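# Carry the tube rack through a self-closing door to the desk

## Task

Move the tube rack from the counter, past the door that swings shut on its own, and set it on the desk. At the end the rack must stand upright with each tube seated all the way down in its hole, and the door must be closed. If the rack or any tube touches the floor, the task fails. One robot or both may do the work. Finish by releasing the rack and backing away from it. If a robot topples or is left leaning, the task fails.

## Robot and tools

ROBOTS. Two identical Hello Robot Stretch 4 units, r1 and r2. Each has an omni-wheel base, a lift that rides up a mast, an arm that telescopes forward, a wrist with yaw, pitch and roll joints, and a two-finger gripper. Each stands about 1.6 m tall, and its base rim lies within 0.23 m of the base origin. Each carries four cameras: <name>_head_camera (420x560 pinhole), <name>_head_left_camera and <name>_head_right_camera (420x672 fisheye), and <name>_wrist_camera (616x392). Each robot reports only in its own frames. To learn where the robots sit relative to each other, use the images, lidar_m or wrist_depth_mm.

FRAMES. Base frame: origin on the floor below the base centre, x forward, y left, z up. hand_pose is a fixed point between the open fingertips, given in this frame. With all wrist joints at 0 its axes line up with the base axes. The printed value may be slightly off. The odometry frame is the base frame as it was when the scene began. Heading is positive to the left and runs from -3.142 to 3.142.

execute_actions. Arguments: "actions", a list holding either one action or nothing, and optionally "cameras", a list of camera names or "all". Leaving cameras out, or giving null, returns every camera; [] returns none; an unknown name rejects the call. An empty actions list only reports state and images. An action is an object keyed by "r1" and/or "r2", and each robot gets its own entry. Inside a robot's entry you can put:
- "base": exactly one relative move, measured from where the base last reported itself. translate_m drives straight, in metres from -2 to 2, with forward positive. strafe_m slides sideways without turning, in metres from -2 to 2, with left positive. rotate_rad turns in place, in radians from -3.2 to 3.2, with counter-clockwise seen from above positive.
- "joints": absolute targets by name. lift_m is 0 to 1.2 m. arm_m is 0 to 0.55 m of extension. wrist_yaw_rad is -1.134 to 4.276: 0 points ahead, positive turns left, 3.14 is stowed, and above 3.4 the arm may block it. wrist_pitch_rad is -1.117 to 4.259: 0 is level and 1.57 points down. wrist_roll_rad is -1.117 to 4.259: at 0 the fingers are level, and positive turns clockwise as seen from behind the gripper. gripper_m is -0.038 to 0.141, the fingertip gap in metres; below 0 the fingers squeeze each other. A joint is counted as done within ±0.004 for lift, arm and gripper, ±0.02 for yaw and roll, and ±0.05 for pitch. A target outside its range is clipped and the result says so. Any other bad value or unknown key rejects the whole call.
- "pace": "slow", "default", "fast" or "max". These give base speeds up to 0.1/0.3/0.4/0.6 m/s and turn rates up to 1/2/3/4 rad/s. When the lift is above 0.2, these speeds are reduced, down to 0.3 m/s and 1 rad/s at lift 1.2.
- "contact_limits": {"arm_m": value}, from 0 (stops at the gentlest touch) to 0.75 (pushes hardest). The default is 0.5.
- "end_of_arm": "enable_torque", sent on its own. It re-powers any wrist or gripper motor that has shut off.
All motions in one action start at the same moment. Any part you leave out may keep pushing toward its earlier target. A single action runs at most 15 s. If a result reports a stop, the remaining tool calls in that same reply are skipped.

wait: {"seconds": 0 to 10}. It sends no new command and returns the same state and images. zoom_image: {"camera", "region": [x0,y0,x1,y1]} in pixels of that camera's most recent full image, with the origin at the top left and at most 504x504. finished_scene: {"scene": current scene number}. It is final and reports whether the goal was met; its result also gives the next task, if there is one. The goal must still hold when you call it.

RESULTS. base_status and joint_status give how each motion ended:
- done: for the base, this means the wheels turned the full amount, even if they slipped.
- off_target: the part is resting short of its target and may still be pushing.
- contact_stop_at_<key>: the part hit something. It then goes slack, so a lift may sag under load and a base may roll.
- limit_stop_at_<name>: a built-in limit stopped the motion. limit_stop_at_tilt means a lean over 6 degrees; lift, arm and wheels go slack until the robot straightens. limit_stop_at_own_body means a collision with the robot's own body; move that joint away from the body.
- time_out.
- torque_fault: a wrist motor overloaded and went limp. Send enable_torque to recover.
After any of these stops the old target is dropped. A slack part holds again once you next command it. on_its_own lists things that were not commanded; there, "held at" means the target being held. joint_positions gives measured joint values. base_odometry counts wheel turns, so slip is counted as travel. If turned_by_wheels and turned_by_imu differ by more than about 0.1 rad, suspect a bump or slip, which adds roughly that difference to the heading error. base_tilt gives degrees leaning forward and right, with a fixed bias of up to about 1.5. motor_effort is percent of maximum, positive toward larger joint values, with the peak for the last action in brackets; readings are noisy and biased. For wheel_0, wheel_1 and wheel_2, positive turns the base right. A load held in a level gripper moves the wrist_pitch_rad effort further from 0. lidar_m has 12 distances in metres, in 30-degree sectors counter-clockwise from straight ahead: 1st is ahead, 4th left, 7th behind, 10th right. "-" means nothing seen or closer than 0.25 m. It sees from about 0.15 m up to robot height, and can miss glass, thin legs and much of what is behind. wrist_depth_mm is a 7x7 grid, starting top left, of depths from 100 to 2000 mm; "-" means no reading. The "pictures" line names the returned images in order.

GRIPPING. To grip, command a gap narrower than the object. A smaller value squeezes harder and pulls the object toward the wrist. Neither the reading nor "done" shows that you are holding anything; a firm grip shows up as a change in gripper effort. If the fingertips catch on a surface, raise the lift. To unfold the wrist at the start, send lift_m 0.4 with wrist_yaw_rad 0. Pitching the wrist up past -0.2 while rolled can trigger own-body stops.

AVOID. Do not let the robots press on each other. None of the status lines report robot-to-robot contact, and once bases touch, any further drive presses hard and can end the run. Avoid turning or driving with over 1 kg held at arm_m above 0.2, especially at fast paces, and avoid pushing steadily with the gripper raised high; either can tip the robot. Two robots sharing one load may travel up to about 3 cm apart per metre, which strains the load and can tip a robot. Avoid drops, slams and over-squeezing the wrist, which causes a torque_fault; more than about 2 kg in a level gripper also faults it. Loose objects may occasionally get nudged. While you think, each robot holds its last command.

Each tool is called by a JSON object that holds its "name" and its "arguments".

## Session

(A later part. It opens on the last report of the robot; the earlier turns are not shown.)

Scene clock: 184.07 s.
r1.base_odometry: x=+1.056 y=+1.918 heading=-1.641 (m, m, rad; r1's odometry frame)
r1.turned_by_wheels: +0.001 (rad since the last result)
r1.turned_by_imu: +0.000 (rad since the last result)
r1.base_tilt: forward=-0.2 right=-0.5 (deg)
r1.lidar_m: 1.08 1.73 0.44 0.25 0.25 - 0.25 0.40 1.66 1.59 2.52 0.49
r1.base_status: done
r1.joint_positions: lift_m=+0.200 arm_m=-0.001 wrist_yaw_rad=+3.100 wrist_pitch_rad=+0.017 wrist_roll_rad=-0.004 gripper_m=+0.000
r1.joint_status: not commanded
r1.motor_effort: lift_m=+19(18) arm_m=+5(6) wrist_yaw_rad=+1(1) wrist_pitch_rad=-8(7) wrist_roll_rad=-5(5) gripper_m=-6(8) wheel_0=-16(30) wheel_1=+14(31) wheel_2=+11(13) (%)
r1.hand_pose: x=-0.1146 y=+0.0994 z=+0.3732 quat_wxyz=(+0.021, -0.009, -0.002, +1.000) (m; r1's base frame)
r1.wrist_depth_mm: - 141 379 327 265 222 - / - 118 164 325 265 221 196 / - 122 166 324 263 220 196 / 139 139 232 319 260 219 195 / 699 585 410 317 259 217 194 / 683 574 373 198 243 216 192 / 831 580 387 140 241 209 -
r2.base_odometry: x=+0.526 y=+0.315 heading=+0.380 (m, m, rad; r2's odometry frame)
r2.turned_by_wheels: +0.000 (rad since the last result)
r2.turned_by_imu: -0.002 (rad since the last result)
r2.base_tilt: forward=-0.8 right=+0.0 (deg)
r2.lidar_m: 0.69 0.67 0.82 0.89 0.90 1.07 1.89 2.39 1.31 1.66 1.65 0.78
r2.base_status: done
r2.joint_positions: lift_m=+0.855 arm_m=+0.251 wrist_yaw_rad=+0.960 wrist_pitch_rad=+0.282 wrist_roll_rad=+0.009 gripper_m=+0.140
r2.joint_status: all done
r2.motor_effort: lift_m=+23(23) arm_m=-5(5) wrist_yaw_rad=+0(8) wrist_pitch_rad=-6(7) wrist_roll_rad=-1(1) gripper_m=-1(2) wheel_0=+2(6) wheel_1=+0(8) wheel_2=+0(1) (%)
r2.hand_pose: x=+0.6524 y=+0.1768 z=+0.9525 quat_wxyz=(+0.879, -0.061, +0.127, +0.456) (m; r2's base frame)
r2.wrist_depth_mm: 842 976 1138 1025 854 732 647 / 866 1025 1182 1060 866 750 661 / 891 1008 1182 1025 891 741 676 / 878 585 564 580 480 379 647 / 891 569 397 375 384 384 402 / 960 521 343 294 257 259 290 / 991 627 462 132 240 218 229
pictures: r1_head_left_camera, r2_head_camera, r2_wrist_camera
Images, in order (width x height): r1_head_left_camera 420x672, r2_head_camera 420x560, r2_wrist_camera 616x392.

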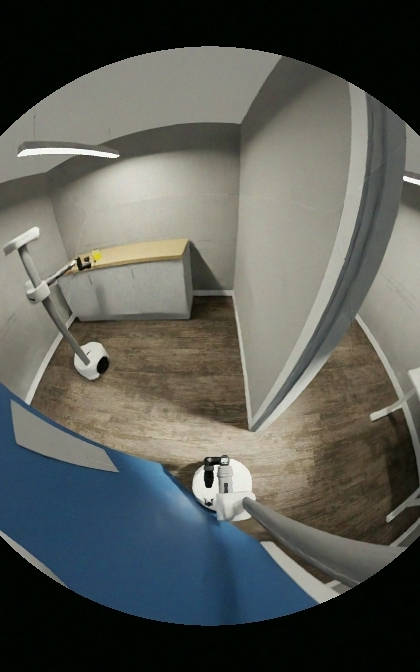

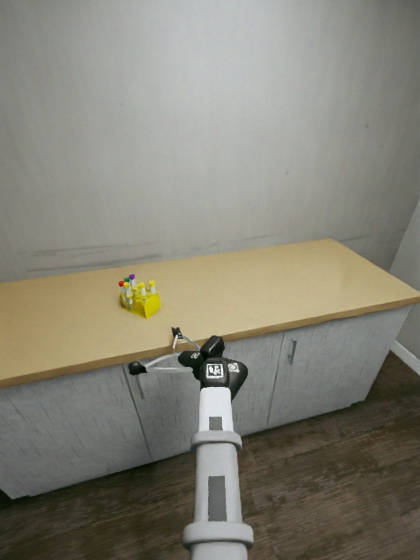

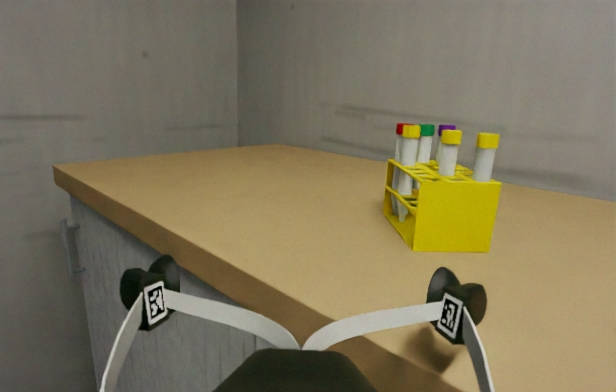

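{"name": "execute_actions", "arguments": {"actions": [{"r1":{"base":{"strafe_m":0.45},"pace":"slow"},"r2":{"joints":{"arm_m":0.378},"base":{"strafe_m":-0.089},"pace":"slow"}}], "cameras": []}}

{"name": "execute_actions", "arguments": {"actions": [{"r1":{"base":{"translate_m":-0.2},"pace":"slow"},"r2":{"joints":{"arm_m":0.44},"base":{"strafe_m":0.09},"pace":"slow"}}], "cameras": ["r1_head_left_camera","r2_wrist_camera","r2_head_camera"]}}

Scene clock: 198.97 s.
r1.base_odometry: x=+1.505 y=+1.886 heading=-1.640 (m, m, rad; r1's odometry frame)
r1.turned_by_wheels: +0.000 (rad since the last result)
r1.turned_by_imu: +0.214 (rad since the last result)
r1.base_tilt: forward=-0.1 right=-0.5 (deg)
r1.lidar_m: 1.73 1.27 2.00 0.25 0.25 - 0.25 0.32 1.97 1.96 0.80 1.21
r1.base_status: done
r1.joint_positions: lift_m=+0.200 arm_m=-0.001 wrist_yaw_rad=+3.100 wrist_pitch_rad=+0.017 wrist_roll_rad=-0.004 gripper_m=+0.000
r1.joint_status: not commanded
r1.motor_effort: lift_m=+18(18) arm_m=+5(6) wrist_yaw_rad=+1(1) wrist_pitch_rad=-8(6) wrist_roll_rad=-5(5) gripper_m=-6(7) wheel_0=-9(21) wheel_1=+6(18) wheel_2=+7(12) (%)
r1.hand_pose: x=-0.1146 y=+0.0994 z=+0.3732 quat_wxyz=(+0.021, -0.009, -0.002, +1.000) (m; r1's base frame)
r1.wrist_depth_mm: - 141 340 307 263 229 208 / - 118 163 304 263 229 208 / - 122 166 303 259 227 208 / 139 139 232 300 258 226 206 / 521 442 355 297 256 225 205 / 544 436 334 199 245 223 203 / 539 436 342 140 242 218 -
r2.base_odometry: x=+0.559 y=+0.232 heading=+0.380 (m, m, rad; r2's odometry frame)
r2.turned_by_wheels: +0.000 (rad since the last result)
r2.turned_by_imu: -0.003 (rad since the last result)
r2.base_tilt: forward=-0.8 right=+0.0 (deg)
r2.lidar_m: 0.71 0.72 0.83 0.99 1.00 1.16 2.09 1.38 1.26 1.57 1.56 0.82
r2.base_status: done
r2.joint_positions: lift_m=+0.855 arm_m=+0.377 wrist_yaw_rad=+0.960 wrist_pitch_rad=+0.282 wrist_roll_rad=+0.009 gripper_m=+0.140
r2.joint_status: all done
r2.motor_effort: lift_m=+23(23) arm_m=+6(5) wrist_yaw_rad=+0(2) wrist_pitch_rad=-3(5) wrist_roll_rad=-1(1) gripper_m=-2(0) wheel_0=+3(6) wheel_1=+0(3) wheel_2=+0(1) (%)
r2.hand_pose: x=+0.7785 y=+0.1768 z=+0.9525 quat_wxyz=(+0.879, -0.061, +0.127, +0.457) (m; r2's base frame)
r2.wrist_depth_mm: 931 1078 1118 904 741 640 564 / 960 1138 1160 917 768 654 574 / 960 1098 1118 477 788 668 591 / 535 544 559 379 597 621 580 / 459 359 368 375 384 394 402 / 621 246 249 278 256 258 290 / 741 257 221 132 224 217 228
pictures: none
No camera images: the call's "cameras" was empty. Leave "cameras" out to get every camera's image.

Scene clock: 202.23 s.
r1.base_odometry: x=+1.519 y=+2.085 heading=-1.641 (m, m, rad; r1's odometry frame)
r1.turned_by_wheels: -0.001 (rad since the last result)
r1.turned_by_imu: -0.079 (rad since the last result)
r1.base_tilt: forward=-0.2 right=-0.6 (deg)
r1.lidar_m: 2.01 1.49 2.02 0.42 0.25 - - 0.26 0.43 1.95 0.92 1.05
r1.base_status: done
r1.joint_positions: lift_m=+0.200 arm_m=-0.001 wrist_yaw_rad=+3.100 wrist_pitch_rad=+0.017 wrist_roll_rad=-0.004 gripper_m=+0.000
r1.joint_status: not commanded
r1.motor_effort: lift_m=+19(18) arm_m=+6(6) wrist_yaw_rad=+1(1) wrist_pitch_rad=-7(7) wrist_roll_rad=-5(5) gripper_m=-6(6) wheel_0=-7(15) wheel_1=-8(12) wheel_2=+9(16) (%)
r1.hand_pose: x=-0.1146 y=+0.0994 z=+0.3732 quat_wxyz=(+0.021, -0.009, -0.002, +1.000) (m; r1's base frame)
r1.wrist_depth_mm: - 141 324 312 293 276 264 / - 118 163 310 293 276 264 / - 122 167 309 290 274 263 / 139 139 232 309 290 273 262 / 366 347 325 307 287 272 259 / 366 347 319 199 281 270 258 / 368 347 319 140 279 267 257
r2.base_odometry: x=+0.525 y=+0.315 heading=+0.380 (m, m, rad; r2's odometry frame)
r2.turned_by_wheels: +0.000 (rad since the last result)
r2.turned_by_imu: -0.001 (rad since the last result)
r2.base_tilt: forward=-0.8 right=+0.0 (deg)
r2.lidar_m: 0.68 0.66 0.83 0.89 0.89 1.06 1.88 1.64 1.48 1.65 1.66 0.79
r2.base_status: done
r2.joint_positions: lift_m=+0.855 arm_m=+0.439 wrist_yaw_rad=+0.960 wrist_pitch_rad=+0.282 wrist_roll_rad=+0.009 gripper_m=+0.140
r2.joint_status: all done
r2.motor_effort: lift_m=+23(23) arm_m=+6(5) wrist_yaw_rad=+2(0) wrist_pitch_rad=-6(5) wrist_roll_rad=+0(0) gripper_m=-1(1) wheel_0=-2(6) wheel_1=+2(8) wheel_2=+0(1) (%)
r2.hand_pose: x=+0.8405 y=+0.1768 z=+0.9525 quat_wxyz=(+0.879, -0.061, +0.127, +0.457) (m; r2's base frame)
r2.wrist_depth_mm: 878 1025 991 788 654 564 500 / 904 1060 1042 820 676 580 508 / 904 1060 976 340 707 591 521 / 525 544 554 270 603 580 525 / 351 359 364 276 382 392 399 / 265 243 249 278 256 258 291 / 211 213 221 132 224 217 228
pictures: r1_head_left_camera, r2_head_camera, r2_wrist_camera
Images, in order (width x height): r1_head_left_camera 420x672, r2_head_camera 420x560, r2_wrist_camera 616x392.

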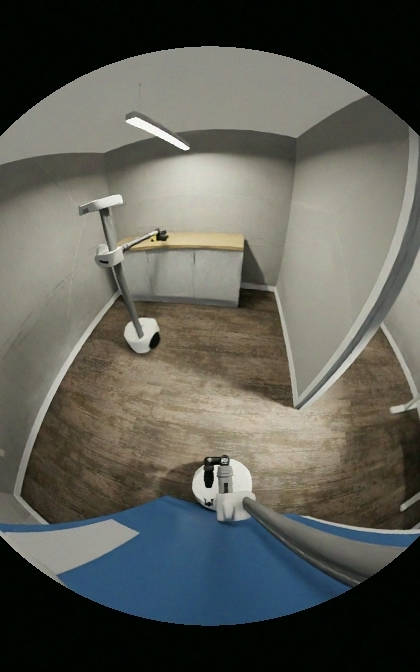

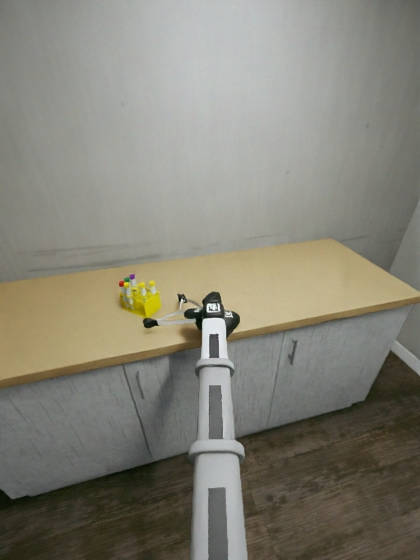

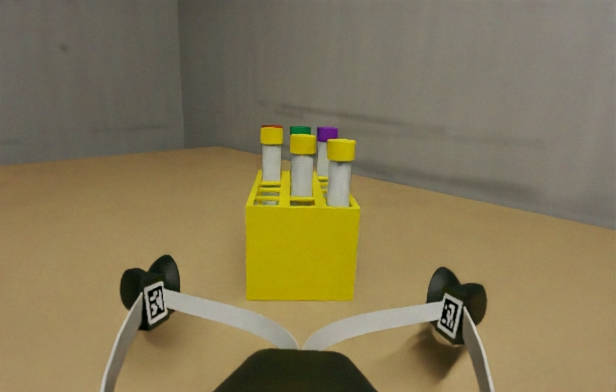

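{"name": "execute_actions", "arguments": {"actions": [{"r2":{"joints":{"arm_m":0.50},"base":{"strafe_m":0.088},"pace":"slow"}}], "cameras": ["r2_wrist_camera"]}}

{"name": "execute_actions", "arguments": {"actions": [{"r2":{"joints":{"gripper_m":0.02},"pace":"slow"}}], "cameras": ["r2_wrist_camera","r2_head_camera"]}}

Scene clock: 210.10 s.
r1.base_odometry: x=+1.519 y=+2.085 heading=-1.641 (m, m, rad; r1's odometry frame)
r1.turned_by_wheels: +0.000 (rad since the last result)
r1.turned_by_imu: +0.001 (rad since the last result)
r1.base_tilt: forward=-0.2 right=-0.6 (deg)
r1.lidar_m: 2.03 1.55 2.01 0.42 0.25 - - 0.25 0.41 1.97 0.92 1.05
r1.base_status: not commanded
r1.joint_positions: lift_m=+0.200 arm_m=-0.001 wrist_yaw_rad=+3.100 wrist_pitch_rad=+0.017 wrist_roll_rad=-0.004 gripper_m=+0.000
r1.joint_status: not commanded
r1.motor_effort: lift_m=+18(18) arm_m=+5(6) wrist_yaw_rad=+1(0) wrist_pitch_rad=-6(8) wrist_roll_rad=-5(4) gripper_m=-6(5) wheel_0=-6(7) wheel_1=-8(9) wheel_2=+9(9) (%)
r1.hand_pose: x=-0.1146 y=+0.0994 z=+0.3732 quat_wxyz=(+0.021, -0.009, -0.002, +1.000) (m; r1's base frame)
r1.wrist_depth_mm: - 141 324 310 294 277 264 / - 118 163 310 293 277 264 / - 122 166 309 291 274 263 / 139 140 232 307 290 273 262 / 364 349 327 306 289 272 260 / 370 347 319 198 281 270 258 / 368 345 319 140 281 267 257
r2.base_odometry: x=+0.493 y=+0.397 heading=+0.380 (m, m, rad; r2's odometry frame)
r2.turned_by_wheels: +0.000 (rad since the last result)
r2.turned_by_imu: -0.002 (rad since the last result)
r2.base_tilt: forward=-0.7 right=+0.0 (deg)
r2.lidar_m: 0.66 0.66 0.80 0.81 0.81 0.97 1.73 1.69 1.55 1.74 1.74 0.77
r2.base_status: done
r2.joint_positions: lift_m=+0.855 arm_m=+0.499 wrist_yaw_rad=+0.960 wrist_pitch_rad=+0.282 wrist_roll_rad=+0.009 gripper_m=+0.140
r2.joint_status: all done
r2.motor_effort: lift_m=+23(23) arm_m=+5(6) wrist_yaw_rad=+0(1) wrist_pitch_rad=-7(6) wrist_roll_rad=-1(1) gripper_m=+0(2) wheel_0=-3(6) wheel_1=+2(3) wheel_2=+0(0) (%)
r2.hand_pose: x=+0.9005 y=+0.1768 z=+0.9525 quat_wxyz=(+0.879, -0.061, +0.127, +0.457) (m; r2's base frame)
r2.wrist_depth_mm: 820 976 866 699 580 492 442 / 854 991 904 715 591 504 449 / 866 991 904 676 609 517 455 / 530 539 549 198 535 521 466 / 353 359 319 189 362 389 399 / 264 208 178 178 191 258 290 / 211 213 200 132 214 216 228
pictures: r2_wrist_camera
Images, in order (width x height): r2_wrist_camera 616x392.

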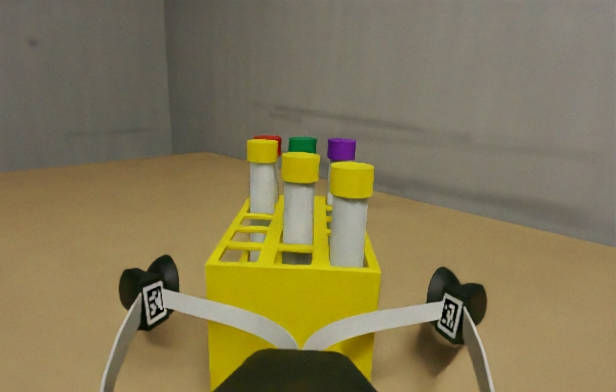

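Scene clock: 215.13 s.
r1.base_odometry: x=+1.519 y=+2.085 heading=-1.641 (m, m, rad; r1's odometry frame)
r1.turned_by_wheels: +0.000 (rad since the last result)
r1.turned_by_imu: +0.001 (rad since the last result)
r1.base_tilt: forward=-0.2 right=-0.5 (deg)
r1.lidar_m: 2.03 1.57 2.01 0.43 0.25 - - 0.25 0.44 1.97 0.90 1.04
r1.base_status: not commanded
r1.joint_positions: lift_m=+0.200 arm_m=-0.001 wrist_yaw_rad=+3.100 wrist_pitch_rad=+0.017 wrist_roll_rad=-0.004 gripper_m=+0.000
r1.joint_status: not commanded
r1.motor_effort: lift_m=+18(19) arm_m=+5(6) wrist_yaw_rad=+1(1) wrist_pitch_rad=-7(7) wrist_roll_rad=-5(4) gripper_m=-8(6) wheel_0=-7(7) wheel_1=-9(9) wheel_2=+9(9) (%)
r1.hand_pose: x=-0.1146 y=+0.0994 z=+0.3732 quat_wxyz=(+0.021, -0.009, -0.002, +1.000) (m; r1's base frame)
r1.wrist_depth_mm: - 141 322 312 293 276 264 / - 118 163 309 291 274 264 / - 122 166 309 290 274 264 / 139 139 233 307 290 272 262 / 366 347 327 306 287 271 258 / 368 347 320 199 282 271 260 / 366 347 317 140 279 267 256
r2.base_odometry: x=+0.493 y=+0.397 heading=+0.380 (m, m, rad; r2's odometry frame)
r2.turned_by_wheels: +0.000 (rad since the last result)
r2.turned_by_imu: -0.002 (rad since the last result)
r2.base_tilt: forward=-0.8 right=+0.0 (deg)
r2.lidar_m: 0.67 0.67 0.78 0.81 0.83 0.97 1.73 1.70 1.55 1.73 1.75 0.77
r2.base_status: not commanded
r2.joint_positions: lift_m=+0.855 arm_m=+0.499 wrist_yaw_rad=+0.960 wrist_pitch_rad=+0.283 wrist_roll_rad=+0.009 gripper_m=+0.021
r2.joint_status: all done
r2.motor_effort: lift_m=+23(23) arm_m=+6(5) wrist_yaw_rad=-1(1) wrist_pitch_rad=-9(10) wrist_roll_rad=+1(0) gripper_m=-25(23) wheel_0=-3(4) wheel_1=+2(2) wheel_2=+0(0) (%)
r2.hand_pose: x=+0.9005 y=+0.1767 z=+0.9522 quat_wxyz=(+0.878, -0.061, +0.127, +0.456) (m; r2's base frame)
r2.wrist_depth_mm: 820 960 854 699 574 492 439 / 842 976 891 715 597 508 449 / 866 976 904 259 591 521 452 / 521 539 549 232 488 525 469 / 347 357 249 184 334 389 397 / 262 175 167 166 170 283 287 / 208 206 199 171 204 206 226
pictures: r2_head_camera, r2_wrist_camera
Images, in order (width x height): r2_head_camera 420x560, r2_wrist_camera 616x392.

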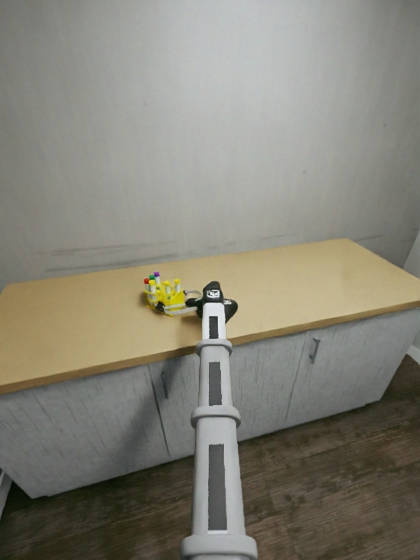

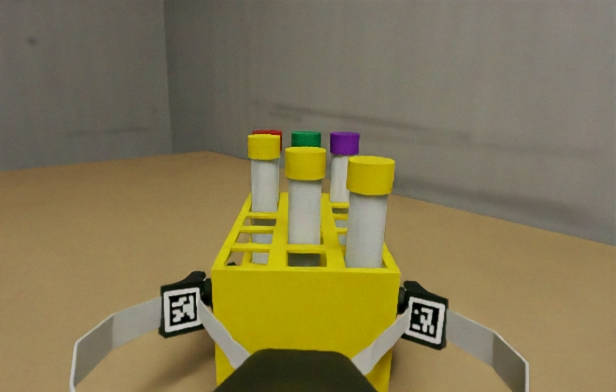

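{"name": "execute_actions", "arguments": {"actions": [{"r2":{"joints":{"lift_m":0.93},"pace":"slow"}}], "cameras": ["r2_wrist_camera"]}}

{"name": "execute_actions", "arguments": {"actions": [{"r2":{"joints":{"arm_m":0.0},"pace":"slow"}}], "cameras": ["r2_wrist_camera","r2_head_left_camera","r1_head_left_camera","r1_head_right_camera"]}}

Scene clock: 221.23 s.
r1.base_odometry: x=+1.519 y=+2.085 heading=-1.641 (m, m, rad; r1's odometry frame)
r1.turned_by_wheels: +0.000 (rad since the last result)
r1.turned_by_imu: +0.001 (rad since the last result)
r1.base_tilt: forward=-0.2 right=-0.5 (deg)
r1.lidar_m: 2.02 1.55 2.02 0.43 0.25 - - 0.25 0.43 1.96 0.91 1.05
r1.base_status: not commanded
r1.joint_positions: lift_m=+0.200 arm_m=-0.001 wrist_yaw_rad=+3.100 wrist_pitch_rad=+0.017 wrist_roll_rad=-0.004 gripper_m=+0.000
r1.joint_status: not commanded
r1.motor_effort: lift_m=+18(18) arm_m=+6(6) wrist_yaw_rad=+1(1) wrist_pitch_rad=-8(8) wrist_roll_rad=-5(4) gripper_m=-5(5) wheel_0=-7(7) wheel_1=-8(9) wheel_2=+9(9) (%)
r1.hand_pose: x=-0.1146 y=+0.0994 z=+0.3732 quat_wxyz=(+0.021, -0.009, -0.002, +1.000) (m; r1's base frame)
r1.wrist_depth_mm: - 141 325 312 293 276 265 / - 118 163 312 291 274 265 / - 122 166 307 291 274 263 / 139 139 233 307 290 273 263 / 366 347 325 307 289 272 259 / 368 347 319 198 281 270 258 / 368 345 319 140 281 267 256
r2.base_odometry: x=+0.493 y=+0.397 heading=+0.380 (m, m, rad; r2's odometry frame)
r2.turned_by_wheels: +0.000 (rad since the last result)
r2.turned_by_imu: -0.002 (rad since the last result)
r2.base_tilt: forward=-0.8 right=+0.0 (deg)
r2.lidar_m: 0.66 0.66 0.79 0.82 0.80 0.97 1.74 1.71 1.56 1.73 1.75 0.77
r2.base_status: not commanded
r2.joint_positions: lift_m=+0.930 arm_m=+0.499 wrist_yaw_rad=+0.960 wrist_pitch_rad=+0.283 wrist_roll_rad=+0.009 gripper_m=+0.021
r2.joint_status: all done
r2.motor_effort: lift_m=+23(23) arm_m=+5(5) wrist_yaw_rad=+1(0) wrist_pitch_rad=-12(10) wrist_roll_rad=-1(0) gripper_m=-23(25) wheel_0=-3(3) wheel_1=+2(2) wheel_2=+0(0) (%)
r2.hand_pose: x=+0.9005 y=+0.1767 z=+1.0271 quat_wxyz=(+0.878, -0.061, +0.127, +0.456) (m; r2's base frame)
r2.wrist_depth_mm: 831 960 866 691 580 496 439 / 842 991 917 715 591 508 445 / 866 1025 946 259 591 517 455 / 854 809 809 225 585 530 462 / 517 530 249 183 496 535 477 / 389 175 167 166 170 424 427 / 310 304 296 171 304 306 336
pictures: r2_wrist_camera
Images, in order (width x height): r2_wrist_camera 616x392.

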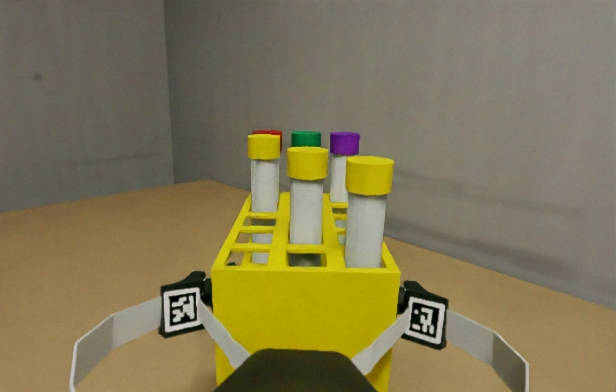

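Scene clock: 227.50 s.
r1.base_odometry: x=+1.519 y=+2.085 heading=-1.641 (m, m, rad; r1's odometry frame)
r1.turned_by_wheels: +0.000 (rad since the last result)
r1.turned_by_imu: +0.001 (rad since the last result)
r1.base_tilt: forward=-0.2 right=-0.5 (deg)
r1.lidar_m: 2.04 1.56 2.00 0.42 0.25 - - 0.25 0.42 1.96 0.93 1.07
r1.base_status: not commanded
r1.joint_positions: lift_m=+0.200 arm_m=-0.001 wrist_yaw_rad=+3.100 wrist_pitch_rad=+0.017 wrist_roll_rad=-0.004 gripper_m=+0.000
r1.joint_status: not commanded
r1.motor_effort: lift_m=+19(19) arm_m=+6(6) wrist_yaw_rad=+1(1) wrist_pitch_rad=-7(7) wrist_roll_rad=-5(4) gripper_m=-7(6) wheel_0=-7(7) wheel_1=-9(9) wheel_2=+9(9) (%)
r1.hand_pose: x=-0.1146 y=+0.0994 z=+0.3732 quat_wxyz=(+0.021, -0.009, -0.002, +1.000) (m; r1's base frame)
r1.wrist_depth_mm: - 141 325 310 294 277 264 / - 118 163 312 291 274 264 / - 122 166 307 291 276 264 / 139 139 232 307 291 273 262 / 366 349 325 307 289 271 260 / 368 347 319 198 282 271 258 / 366 347 320 140 281 266 256
r2.base_odometry: x=+0.493 y=+0.397 heading=+0.380 (m, m, rad; r2's odometry frame)
r2.turned_by_wheels: +0.000 (rad since the last result)
r2.turned_by_imu: -0.002 (rad since the last result)
r2.base_tilt: forward=-0.8 right=+0.0 (deg)
r2.lidar_m: 0.67 0.41 0.76 0.82 0.81 0.97 1.71 1.71 1.54 1.74 1.74 0.78
r2.base_status: not commanded
r2.joint_positions: lift_m=+0.930 arm_m=+0.001 wrist_yaw_rad=+0.960 wrist_pitch_rad=+0.283 wrist_roll_rad=+0.009 gripper_m=+0.021
r2.joint_status: all done
r2.motor_effort: lift_m=+24(23) arm_m=-6(6) wrist_yaw_rad=+0(0) wrist_pitch_rad=-11(11) wrist_roll_rad=+0(1) gripper_m=-27(24) wheel_0=-3(3) wheel_1=+2(2) wheel_2=+0(0) (%)
r2.hand_pose: x=+0.4024 y=+0.1767 z=+1.0271 quat_wxyz=(+0.878, -0.061, +0.127, +0.456) (m; r2's base frame)
r2.wrist_depth_mm: 715 842 1008 1205 1098 931 820 / 741 866 1042 1255 1118 960 842 / 759 904 1078 260 1118 960 854 / 778 917 831 225 732 917 866 / 809 960 249 183 504 585 597 / 831 175 167 166 170 427 436 / 831 1025 1138 171 496 397 375
pictures: r1_head_left_camera, r1_head_right_camera, r2_head_left_camera, r2_wrist_camera
Images, in order (width x height): r1_head_left_camera 420x672, r1_head_right_camera 420x672, r2_head_left_camera 420x672, r2_wrist_camera 616x392.

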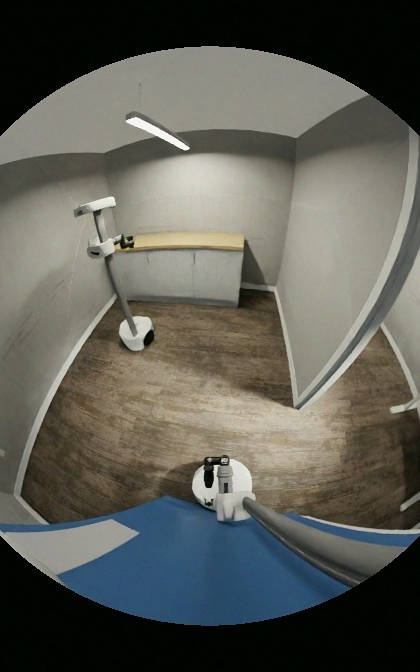

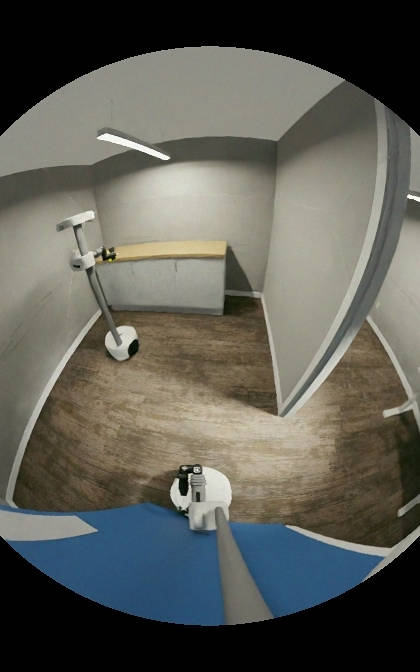

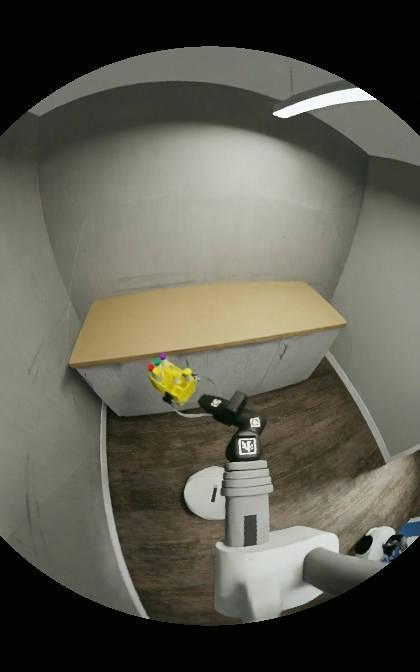

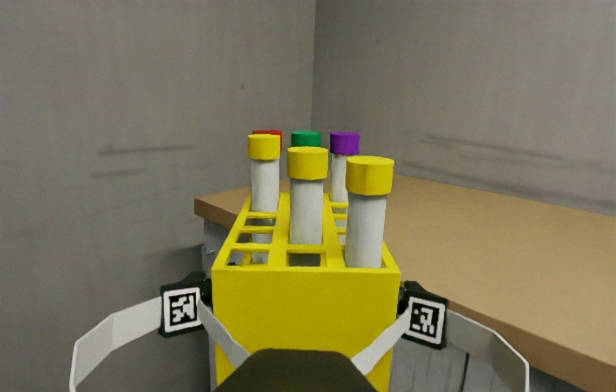

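{"name": "execute_actions", "arguments": {"actions": [{"r1":{"base":{"strafe_m":0.08},"pace":"slow"},"r2":{"base":{"translate_m":-0.25},"joints":{"wrist_yaw_rad":2.5},"pace":"slow"}}], "cameras": ["r2_wrist_camera","r2_head_left_camera"]}}

{"name": "execute_actions", "arguments": {"actions": [{"r2":{"base":{"rotate_rad":-1.4},"pace":"slow"}}], "cameras": ["r2_head_left_camera","r2_head_camera","r1_head_left_camera"]}}

Scene clock: 239.87 s.
r1.base_odometry: x=+1.598 y=+2.079 heading=-1.640 (m, m, rad; r1's odometry frame)
r1.turned_by_wheels: +0.000 (rad since the last result)
r1.turned_by_imu: +0.002 (rad since the last result)
r1.base_tilt: forward=-0.2 right=-0.5 (deg)
r1.lidar_m: 2.03 1.38 1.93 1.91 0.25 0.25 - 0.25 0.40 2.02 0.98 1.20
r1.base_status: done
r1.joint_positions: lift_m=+0.200 arm_m=-0.001 wrist_yaw_rad=+3.100 wrist_pitch_rad=+0.017 wrist_roll_rad=-0.004 gripper_m=+0.000
r1.joint_status: not commanded
r1.motor_effort: lift_m=+19(18) arm_m=+6(6) wrist_yaw_rad=+1(1) wrist_pitch_rad=-8(7) wrist_roll_rad=-5(5) gripper_m=-6(5) wheel_0=-6(11) wheel_1=+4(9) wheel_2=+8(10) (%)
r1.hand_pose: x=-0.1146 y=+0.0994 z=+0.3732 quat_wxyz=(+0.021, -0.009, -0.002, +1.000) (m; r1's base frame)
r1.wrist_depth_mm: - 141 324 314 297 281 271 / - 118 163 312 297 281 270 / - 122 166 310 296 278 270 / 139 139 232 310 294 278 267 / 359 345 325 307 291 277 266 / 359 343 319 198 286 276 264 / 357 342 319 140 285 273 264
r2.base_odometry: x=+0.261 y=+0.304 heading=+0.380 (m, m, rad; r2's odometry frame)
r2.turned_by_wheels: +0.000 (rad since the last result)
r2.turned_by_imu: -0.002 (rad since the last result)
r2.base_tilt: forward=-0.8 right=-0.1 (deg)
r2.lidar_m: 0.90 0.90 0.89 0.25 0.75 0.90 1.60 2.16 1.37 1.81 1.82 1.06
r2.base_status: done
r2.joint_positions: lift_m=+0.930 arm_m=+0.001 wrist_yaw_rad=+2.500 wrist_pitch_rad=+0.283 wrist_roll_rad=+0.009 gripper_m=+0.021
r2.joint_status: all done
r2.motor_effort: lift_m=+24(23) arm_m=-5(6) wrist_yaw_rad=+0(6) wrist_pitch_rad=-11(10) wrist_roll_rad=+0(1) gripper_m=-25(25) wheel_0=-2(4) wheel_1=-2(7) wheel_2=+2(5) (%)
r2.hand_pose: x=+0.0023 y=+0.2359 z=+1.0271 quat_wxyz=(+0.313, -0.133, +0.049, +0.939) (m; r2's base frame)
r2.wrist_depth_mm: 1808 1397 1078 878 732 634 564 / 1863 1464 1118 917 759 654 569 / 1983 1576 1182 854 759 676 585 / - 1661 1229 224 750 691 603 / - 1808 248 183 768 699 615 / 1921 175 167 166 169 699 634 / 1576 1537 1464 170 820 691 647
pictures: r2_head_left_camera, r2_wrist_camera
Images, in order (width x height): r2_head_left_camera 420x672, r2_wrist_camera 616x392.

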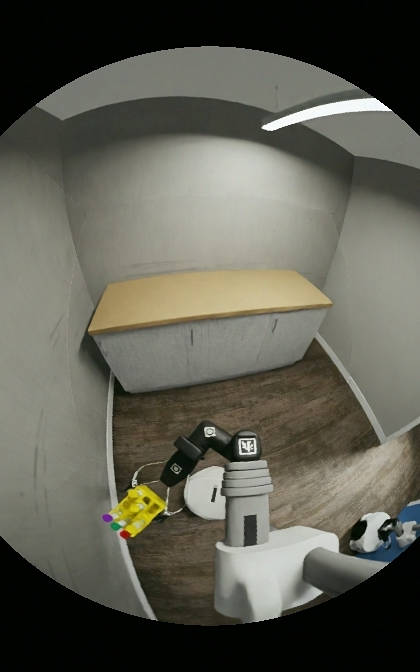

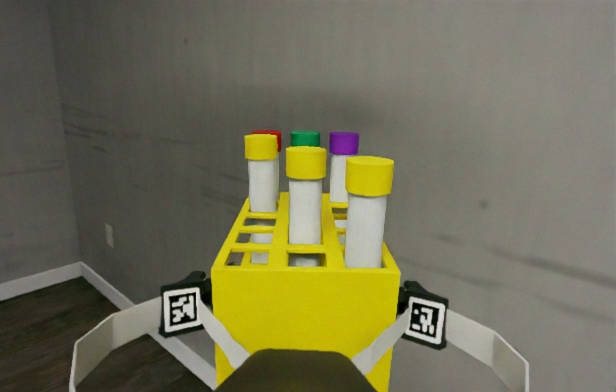

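Scene clock: 242.57 s.
r1.base_odometry: x=+1.598 y=+2.079 heading=-1.640 (m, m, rad; r1's odometry frame)
r1.turned_by_wheels: +0.000 (rad since the last result)
r1.turned_by_imu: +0.001 (rad since the last result)
r1.base_tilt: forward=-0.2 right=-0.5 (deg)
r1.lidar_m: 2.01 1.39 1.93 1.90 0.25 0.26 - 0.25 0.41 2.03 0.96 1.20
r1.base_status: not commanded
r1.joint_positions: lift_m=+0.200 arm_m=-0.001 wrist_yaw_rad=+3.100 wrist_pitch_rad=+0.017 wrist_roll_rad=-0.004 gripper_m=+0.000
r1.joint_status: not commanded
r1.motor_effort: lift_m=+18(18) arm_m=+6(6) wrist_yaw_rad=+1(1) wrist_pitch_rad=-7(9) wrist_roll_rad=-5(4) gripper_m=-7(6) wheel_0=-6(6) wheel_1=+4(4) wheel_2=+8(8) (%)
r1.hand_pose: x=-0.1146 y=+0.0994 z=+0.3732 quat_wxyz=(+0.021, -0.009, -0.002, +1.000) (m; r1's base frame)
r1.wrist_depth_mm: - 141 324 314 296 281 271 / - 118 163 312 294 281 270 / - 122 166 310 294 279 268 / 139 140 233 310 293 279 268 / 359 343 325 307 293 277 267 / 364 343 319 198 286 277 265 / 357 342 319 140 285 272 264
r2.base_odometry: x=+0.261 y=+0.304 heading=-1.020 (m, m, rad; r2's odometry frame)
r2.turned_by_wheels: -1.400 (rad since the last result)
r2.turned_by_imu: -1.409 (rad since the last result)
r2.base_tilt: forward=-0.8 right=+0.0 (deg)
r2.lidar_m: 1.81 1.38 0.95 0.25 0.93 0.81 0.74 0.78 1.01 2.13 1.43 1.38
r2.base_status: done
r2.joint_positions: lift_m=+0.930 arm_m=+0.001 wrist_yaw_rad=+2.500 wrist_pitch_rad=+0.283 wrist_roll_rad=+0.009 gripper_m=+0.021
r2.joint_status: not commanded
r2.motor_effort: lift_m=+23(24) arm_m=-5(5) wrist_yaw_rad=+1(1) wrist_pitch_rad=-11(11) wrist_roll_rad=-2(1) gripper_m=-22(23) wheel_0=+1(7) wheel_1=+2(3) wheel_2=+1(5) (%)
r2.hand_pose: x=+0.0023 y=+0.2359 z=+1.0271 quat_wxyz=(+0.313, -0.133, +0.049, +0.939) (m; r2's base frame)
r2.wrist_depth_mm: 741 831 960 1138 1397 1397 1182 / 759 866 1008 1205 1464 1397 1229 / 788 891 1025 1118 1537 1430 1229 / 820 931 1042 225 976 960 976 / 820 960 248 183 991 891 750 / 854 175 167 166 169 878 759 / 866 1025 1138 170 1042 842 778
pictures: r1_head_left_camera, r2_head_camera, r2_head_left_camera
Images, in order (width x height): r1_head_left_camera 420x672, r2_head_camera 420x560, r2_head_left_camera 420x672.

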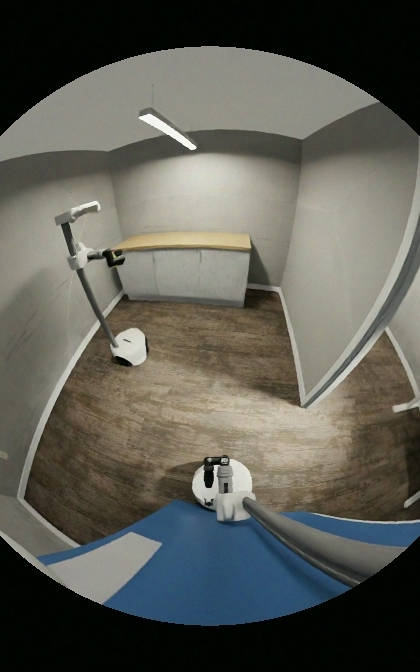

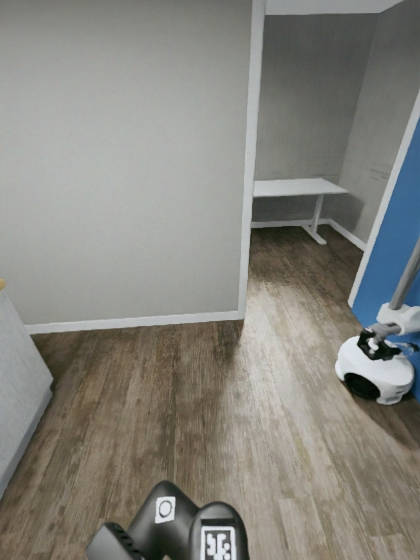

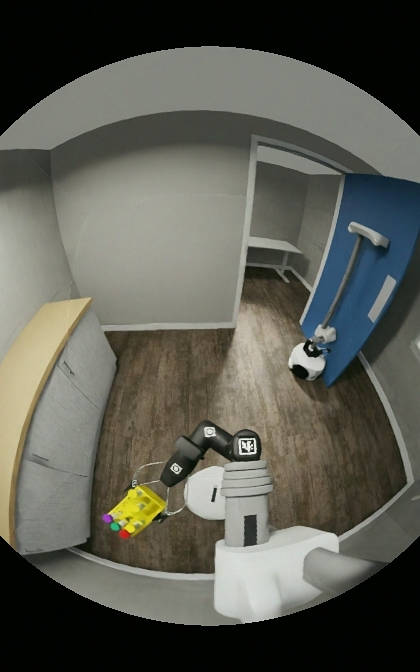

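{"name": "execute_actions", "arguments": {"actions": [{"r1":{"base":{"translate_m":-0.2},"pace":"slow"},"r2":{"base":{"rotate_rad":0.15},"joints":{"wrist_yaw_rad":0.2},"pace":"slow"}}], "cameras": []}}

{"name": "execute_actions", "arguments": {"actions": [{"r2":{"base":{"strafe_m":-0.7},"pace":"slow"}}], "cameras": ["r2_head_left_camera","r2_head_camera","r1_head_left_camera"]}}

Scene clock: 253.63 s.
r1.base_odometry: x=+1.612 y=+2.279 heading=-1.641 (m, m, rad; r1's odometry frame)
r1.turned_by_wheels: +0.000 (rad since the last result)
r1.turned_by_imu: +0.003 (rad since the last result)
r1.base_tilt: forward=-0.2 right=-0.5 (deg)
r1.lidar_m: 2.22 1.44 1.95 1.94 0.31 0.25 - 0.25 0.28 2.00 1.12 1.14
r1.base_status: done
r1.joint_positions: lift_m=+0.200 arm_m=-0.001 wrist_yaw_rad=+3.100 wrist_pitch_rad=+0.017 wrist_roll_rad=-0.004 gripper_m=+0.000
r1.joint_status: not commanded
r1.motor_effort: lift_m=+18(19) arm_m=+6(6) wrist_yaw_rad=+1(1) wrist_pitch_rad=-7(7) wrist_roll_rad=-4(5) gripper_m=-6(6) wheel_0=-4(10) wheel_1=-5(13) wheel_2=+4(15) (%)
r1.hand_pose: x=-0.1146 y=+0.0994 z=+0.3732 quat_wxyz=(+0.021, -0.009, -0.002, +1.000) (m; r1's base frame)
r1.wrist_depth_mm: - 141 327 334 338 343 347 / - 118 164 332 338 340 347 / - 122 166 332 336 342 345 / 139 140 232 329 332 340 345 / 314 317 322 325 334 338 343 / 310 315 319 198 330 336 343 / 310 310 319 140 327 336 340
r2.base_odometry: x=+0.261 y=+0.304 heading=-0.870 (m, m, rad; r2's odometry frame)
r2.turned_by_wheels: +0.150 (rad since the last result)
r2.turned_by_imu: +0.147 (rad since the last result)
r2.base_tilt: forward=-0.8 right=+0.0 (deg)
r2.lidar_m: 0.43 1.20 0.92 0.88 0.98 0.75 0.74 0.81 1.20 2.15 1.54 1.82
r2.base_status: done
r2.joint_positions: lift_m=+0.930 arm_m=+0.001 wrist_yaw_rad=+0.201 wrist_pitch_rad=+0.283 wrist_roll_rad=+0.009 gripper_m=+0.021
r2.joint_status: all done
r2.motor_effort: lift_m=+23(23) arm_m=-5(4) wrist_yaw_rad=-2(6) wrist_pitch_rad=-10(12) wrist_roll_rad=+0(0) gripper_m=-26(25) wheel_0=-3(4) wheel_1=-1(6) wheel_2=-2(5) (%)
r2.hand_pose: x=+0.4606 y=-0.0305 z=+1.0271 quat_wxyz=(+0.985, -0.010, +0.141, +0.098) (m; r2's base frame)
r2.wrist_depth_mm: 1618 1756 1661 1537 1397 1336 - / 1618 1863 1708 1618 1499 1397 - / 1576 1921 1756 1576 1537 1430 - / 1025 1983 1863 231 1537 1499 - / 1060 - 249 187 1576 1576 - / 1078 176 167 166 170 1618 - / 1060 1499 1464 170 1537 1537 1708
pictures: none
No camera images: the call's "cameras" was empty. Leave "cameras" out to get every camera's image.

Scene clock: 261.77 s.
r1.base_odometry: x=+1.612 y=+2.279 heading=-1.641 (m, m, rad; r1's odometry frame)
r1.turned_by_wheels: +0.000 (rad since the last result)
r1.turned_by_imu: +0.002 (rad since the last result)
r1.base_tilt: forward=-0.2 right=-0.5 (deg)
r1.lidar_m: 2.23 0.85 0.97 1.95 0.29 0.25 - 0.25 0.26 2.00 1.12 1.13
r1.base_status: not commanded
r1.joint_positions: lift_m=+0.200 arm_m=-0.001 wrist_yaw_rad=+3.100 wrist_pitch_rad=+0.017 wrist_roll_rad=-0.004 gripper_m=+0.000
r1.joint_status: not commanded
r1.motor_effort: lift_m=+19(18) arm_m=+6(6) wrist_yaw_rad=+1(1) wrist_pitch_rad=-7(7) wrist_roll_rad=-4(5) gripper_m=-9(4) wheel_0=-4(4) wheel_1=-5(5) wheel_2=+4(4) (%)
r1.hand_pose: x=-0.1146 y=+0.0994 z=+0.3732 quat_wxyz=(+0.021, -0.009, -0.002, +1.000) (m; r1's base frame)
r1.wrist_depth_mm: - 141 325 334 336 343 349 / - 118 164 330 338 342 347 / - 122 166 329 336 342 345 / 139 140 232 329 334 340 343 / 312 319 322 327 332 338 343 / 312 317 319 198 332 338 342 / 310 314 319 140 329 336 340
r2.base_odometry: x=-0.274 y=-0.147 heading=-0.870 (m, m, rad; r2's odometry frame)
r2.turned_by_wheels: +0.000 (rad since the last result)
r2.turned_by_imu: -0.003 (rad since the last result)
r2.base_tilt: forward=-0.8 right=-0.1 (deg)
r2.lidar_m: 0.42 1.87 1.62 1.59 1.11 0.80 0.81 0.88 1.27 1.43 1.19 1.05
r2.base_status: done
r2.joint_positions: lift_m=+0.930 arm_m=+0.001 wrist_yaw_rad=+0.200 wrist_pitch_rad=+0.283 wrist_roll_rad=+0.009 gripper_m=+0.021
r2.joint_status: not commanded
r2.motor_effort: lift_m=+24(23) arm_m=-5(5) wrist_yaw_rad=-2(3) wrist_pitch_rad=-10(10) wrist_roll_rad=+1(0) gripper_m=-25(27) wheel_0=+3(8) wheel_1=-2(5) wheel_2=+0(2) (%)
r2.hand_pose: x=+0.4606 y=-0.0306 z=+1.0271 quat_wxyz=(+0.985, -0.010, +0.141, +0.098) (m; r2's base frame)
r2.wrist_depth_mm: 1863 1708 1576 1499 - - - / 1983 1808 1708 1576 - - - / - 1863 1708 263 - - - / - 1983 1808 231 - - - / - - 1808 187 - - - / 1921 175 167 166 169 - - / 1537 1537 1464 171 1499 1537 1464
pictures: r1_head_left_camera, r2_head_camera, r2_head_left_camera
Images, in order (width x height): r1_head_left_camera 420x672, r2_head_camera 420x560, r2_head_left_camera 420x672.

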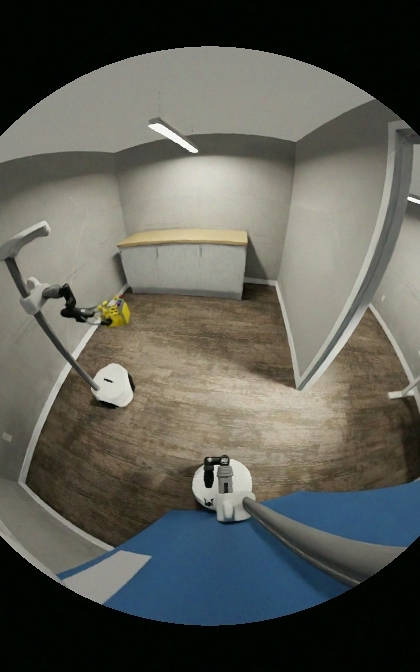

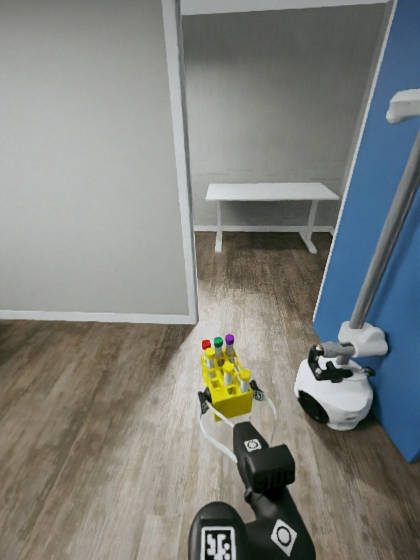

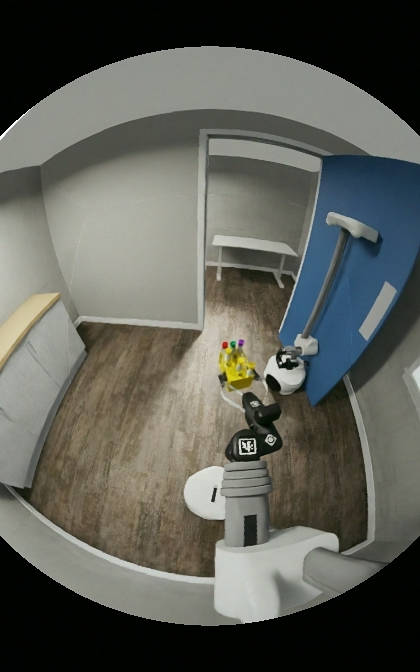

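{"name": "execute_actions", "arguments": {"actions": [{"r2":{"base":{"strafe_m":-0.08},"pace":"slow"}}], "cameras": []}}

{"name": "execute_actions", "arguments": {"actions": [{"r2":{"base":{"translate_m":0.8},"pace":"slow"}}], "cameras": ["r2_head_left_camera","r2_head_camera","r1_head_left_camera"]}}

Scene clock: 268.30 s.
r1.base_odometry: x=+1.612 y=+2.279 heading=-1.641 (m, m, rad; r1's odometry frame)
r1.turned_by_wheels: +0.000 (rad since the last result)
r1.turned_by_imu: +0.001 (rad since the last result)
r1.base_tilt: forward=-0.3 right=-0.5 (deg)
r1.lidar_m: 2.22 0.79 0.84 1.95 0.30 0.25 - 0.25 0.26 2.02 1.12 1.11
r1.base_status: not commanded
r1.joint_positions: lift_m=+0.200 arm_m=-0.001 wrist_yaw_rad=+3.100 wrist_pitch_rad=+0.017 wrist_roll_rad=-0.004 gripper_m=+0.000
r1.joint_status: not commanded
r1.motor_effort: lift_m=+18(18) arm_m=+6(6) wrist_yaw_rad=+1(1) wrist_pitch_rad=-8(7) wrist_roll_rad=-5(5) gripper_m=-6(7) wheel_0=-5(4) wheel_1=-5(5) wheel_2=+4(4) (%)
r1.hand_pose: x=-0.1146 y=+0.0994 z=+0.3732 quat_wxyz=(+0.021, -0.009, -0.002, +1.000) (m; r1's base frame)
r1.wrist_depth_mm: - 141 327 332 338 345 347 / - 118 163 330 338 343 347 / - 122 166 330 334 340 345 / 139 139 232 329 332 340 345 / 312 317 324 327 332 340 343 / 312 317 319 199 330 338 342 / 310 312 320 140 327 336 342
r2.base_odometry: x=-0.335 y=-0.198 heading=-0.870 (m, m, rad; r2's odometry frame)
r2.turned_by_wheels: +0.000 (rad since the last result)
r2.turned_by_imu: -0.002 (rad since the last result)
r2.base_tilt: forward=-0.8 right=+0.0 (deg)
r2.lidar_m: 0.43 1.86 1.71 1.65 1.10 0.85 0.79 0.85 1.31 1.36 1.12 1.02
r2.base_status: done
r2.joint_positions: lift_m=+0.930 arm_m=+0.001 wrist_yaw_rad=+0.200 wrist_pitch_rad=+0.283 wrist_roll_rad=+0.009 gripper_m=+0.021
r2.joint_status: not commanded
r2.motor_effort: lift_m=+23(23) arm_m=-5(5) wrist_yaw_rad=-1(1) wrist_pitch_rad=-11(11) wrist_roll_rad=+0(0) gripper_m=-27(28) wheel_0=+2(7) wheel_1=-1(7) wheel_2=+0(0) (%)
r2.hand_pose: x=+0.4606 y=-0.0306 z=+1.0271 quat_wxyz=(+0.985, -0.010, +0.141, +0.098) (m; r2's base frame)
r2.wrist_depth_mm: 1808 1661 1576 1499 - - - / 1921 1808 1661 1576 - - - / - 1863 1661 1537 - - - / - 1983 1756 231 - - - / - - 248 187 - - - / 1921 175 167 166 170 - 1366 / 1537 1499 1464 171 1537 1537 1336
pictures: none
No camera images: the call's "cameras" was empty. Leave "cameras" out to get every camera's image.

action 0: r2: "base": translate_m = 0.8 would last too long for one action: at the pace "slow" translate_m can be at most 0.766 in either direction: name a faster pace, or command the rest in another action

{"name": "execute_actions", "arguments": {"actions": [{"r2":{"base":{"translate_m":0.7},"pace":"slow"}}], "cameras": ["r2_head_left_camera","r2_head_camera","r1_head_left_camera"]}}

Scene clock: 278.77 s.
r1.base_odometry: x=+1.612 y=+2.279 heading=-1.641 (m, m, rad; r1's odometry frame)
r1.turned_by_wheels: +0.000 (rad since the last result)
r1.turned_by_imu: +0.002 (rad since the last result)
r1.base_tilt: forward=-0.1 right=-0.5 (deg)
r1.lidar_m: 0.51 0.50 1.95 1.93 0.31 0.25 - 0.25 0.25 2.02 1.11 0.58
r1.base_status: not commanded
r1.joint_positions: lift_m=+0.200 arm_m=-0.001 wrist_yaw_rad=+3.100 wrist_pitch_rad=+0.017 wrist_roll_rad=-0.004 gripper_m=+0.000
r1.joint_status: not commanded
r1.motor_effort: lift_m=+18(18) arm_m=+6(6) wrist_yaw_rad=+1(1) wrist_pitch_rad=-7(7) wrist_roll_rad=-4(5) gripper_m=-6(7) wheel_0=-4(4) wheel_1=-5(5) wheel_2=+4(5) (%)
r1.hand_pose: x=-0.1146 y=+0.0994 z=+0.3732 quat_wxyz=(+0.021, -0.009, -0.002, +1.000) (m; r1's base frame)
r1.wrist_depth_mm: - 141 327 332 338 343 349 / - 118 163 329 336 343 349 / - 122 166 330 334 340 345 / 139 139 232 329 334 340 343 / 314 317 322 327 334 338 342 / 312 319 319 199 332 338 342 / 310 314 322 140 327 336 342
r2.base_odometry: x=+0.116 y=-0.733 heading=-0.870 (m, m, rad; r2's odometry frame)
r2.turned_by_wheels: +0.000 (rad since the last result)
r2.turned_by_imu: -0.005 (rad since the last result)
r2.base_tilt: forward=-0.8 right=+0.0 (deg)
r2.lidar_m: 0.43 1.15 1.64 1.60 1.73 1.55 1.50 1.61 1.46 0.68 0.50 0.67
r2.base_status: done
r2.joint_positions: lift_m=+0.930 arm_m=+0.001 wrist_yaw_rad=+0.200 wrist_pitch_rad=+0.283 wrist_roll_rad=+0.009 gripper_m=+0.021
r2.joint_status: not commanded
r2.motor_effort: lift_m=+23(23) arm_m=-5(5) wrist_yaw_rad=-1(1) wrist_pitch_rad=-12(9) wrist_roll_rad=+1(1) gripper_m=-26(26) wheel_0=+3(5) wheel_1=+2(1) wheel_2=-1(7) (%)
r2.hand_pose: x=+0.4606 y=-0.0306 z=+1.0271 quat_wxyz=(+0.985, -0.010, +0.141, +0.098) (m; r2's base frame)
r2.wrist_depth_mm: 1008 917 842 - - - - / 1060 960 891 - - - - / 1098 991 917 260 - - - / 1138 1042 960 230 - - - / 1205 1098 248 188 - - - / 1281 175 167 166 170 - - / 1366 1205 1118 171 1499 1576 1708
pictures: r1_head_left_camera, r2_head_camera, r2_head_left_camera
Images, in order (width x height): r1_head_left_camera 420x672, r2_head_camera 420x560, r2_head_left_camera 420x672.

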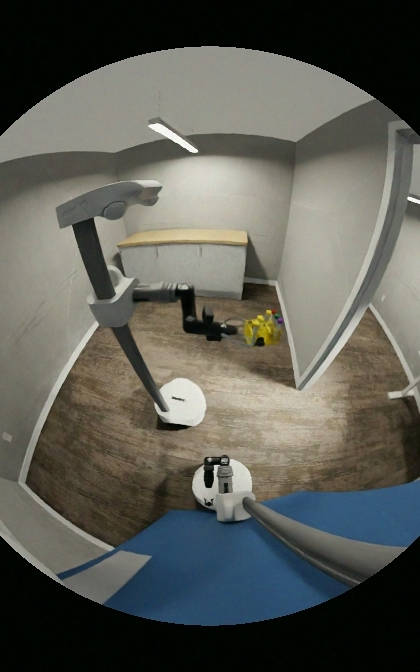

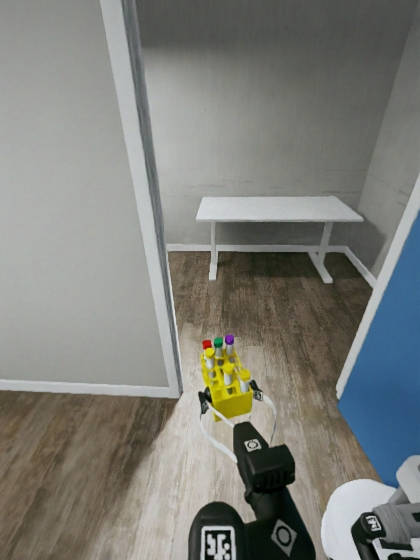

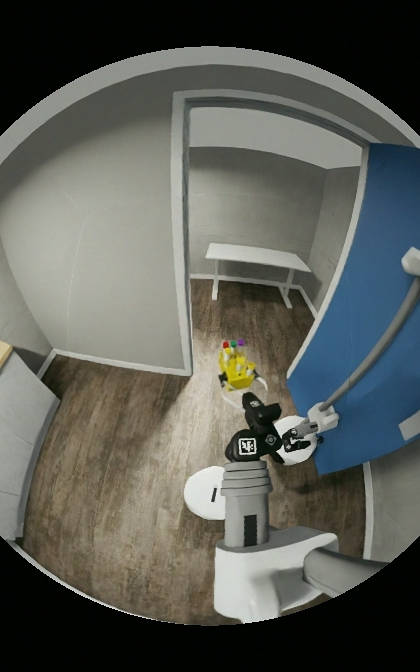

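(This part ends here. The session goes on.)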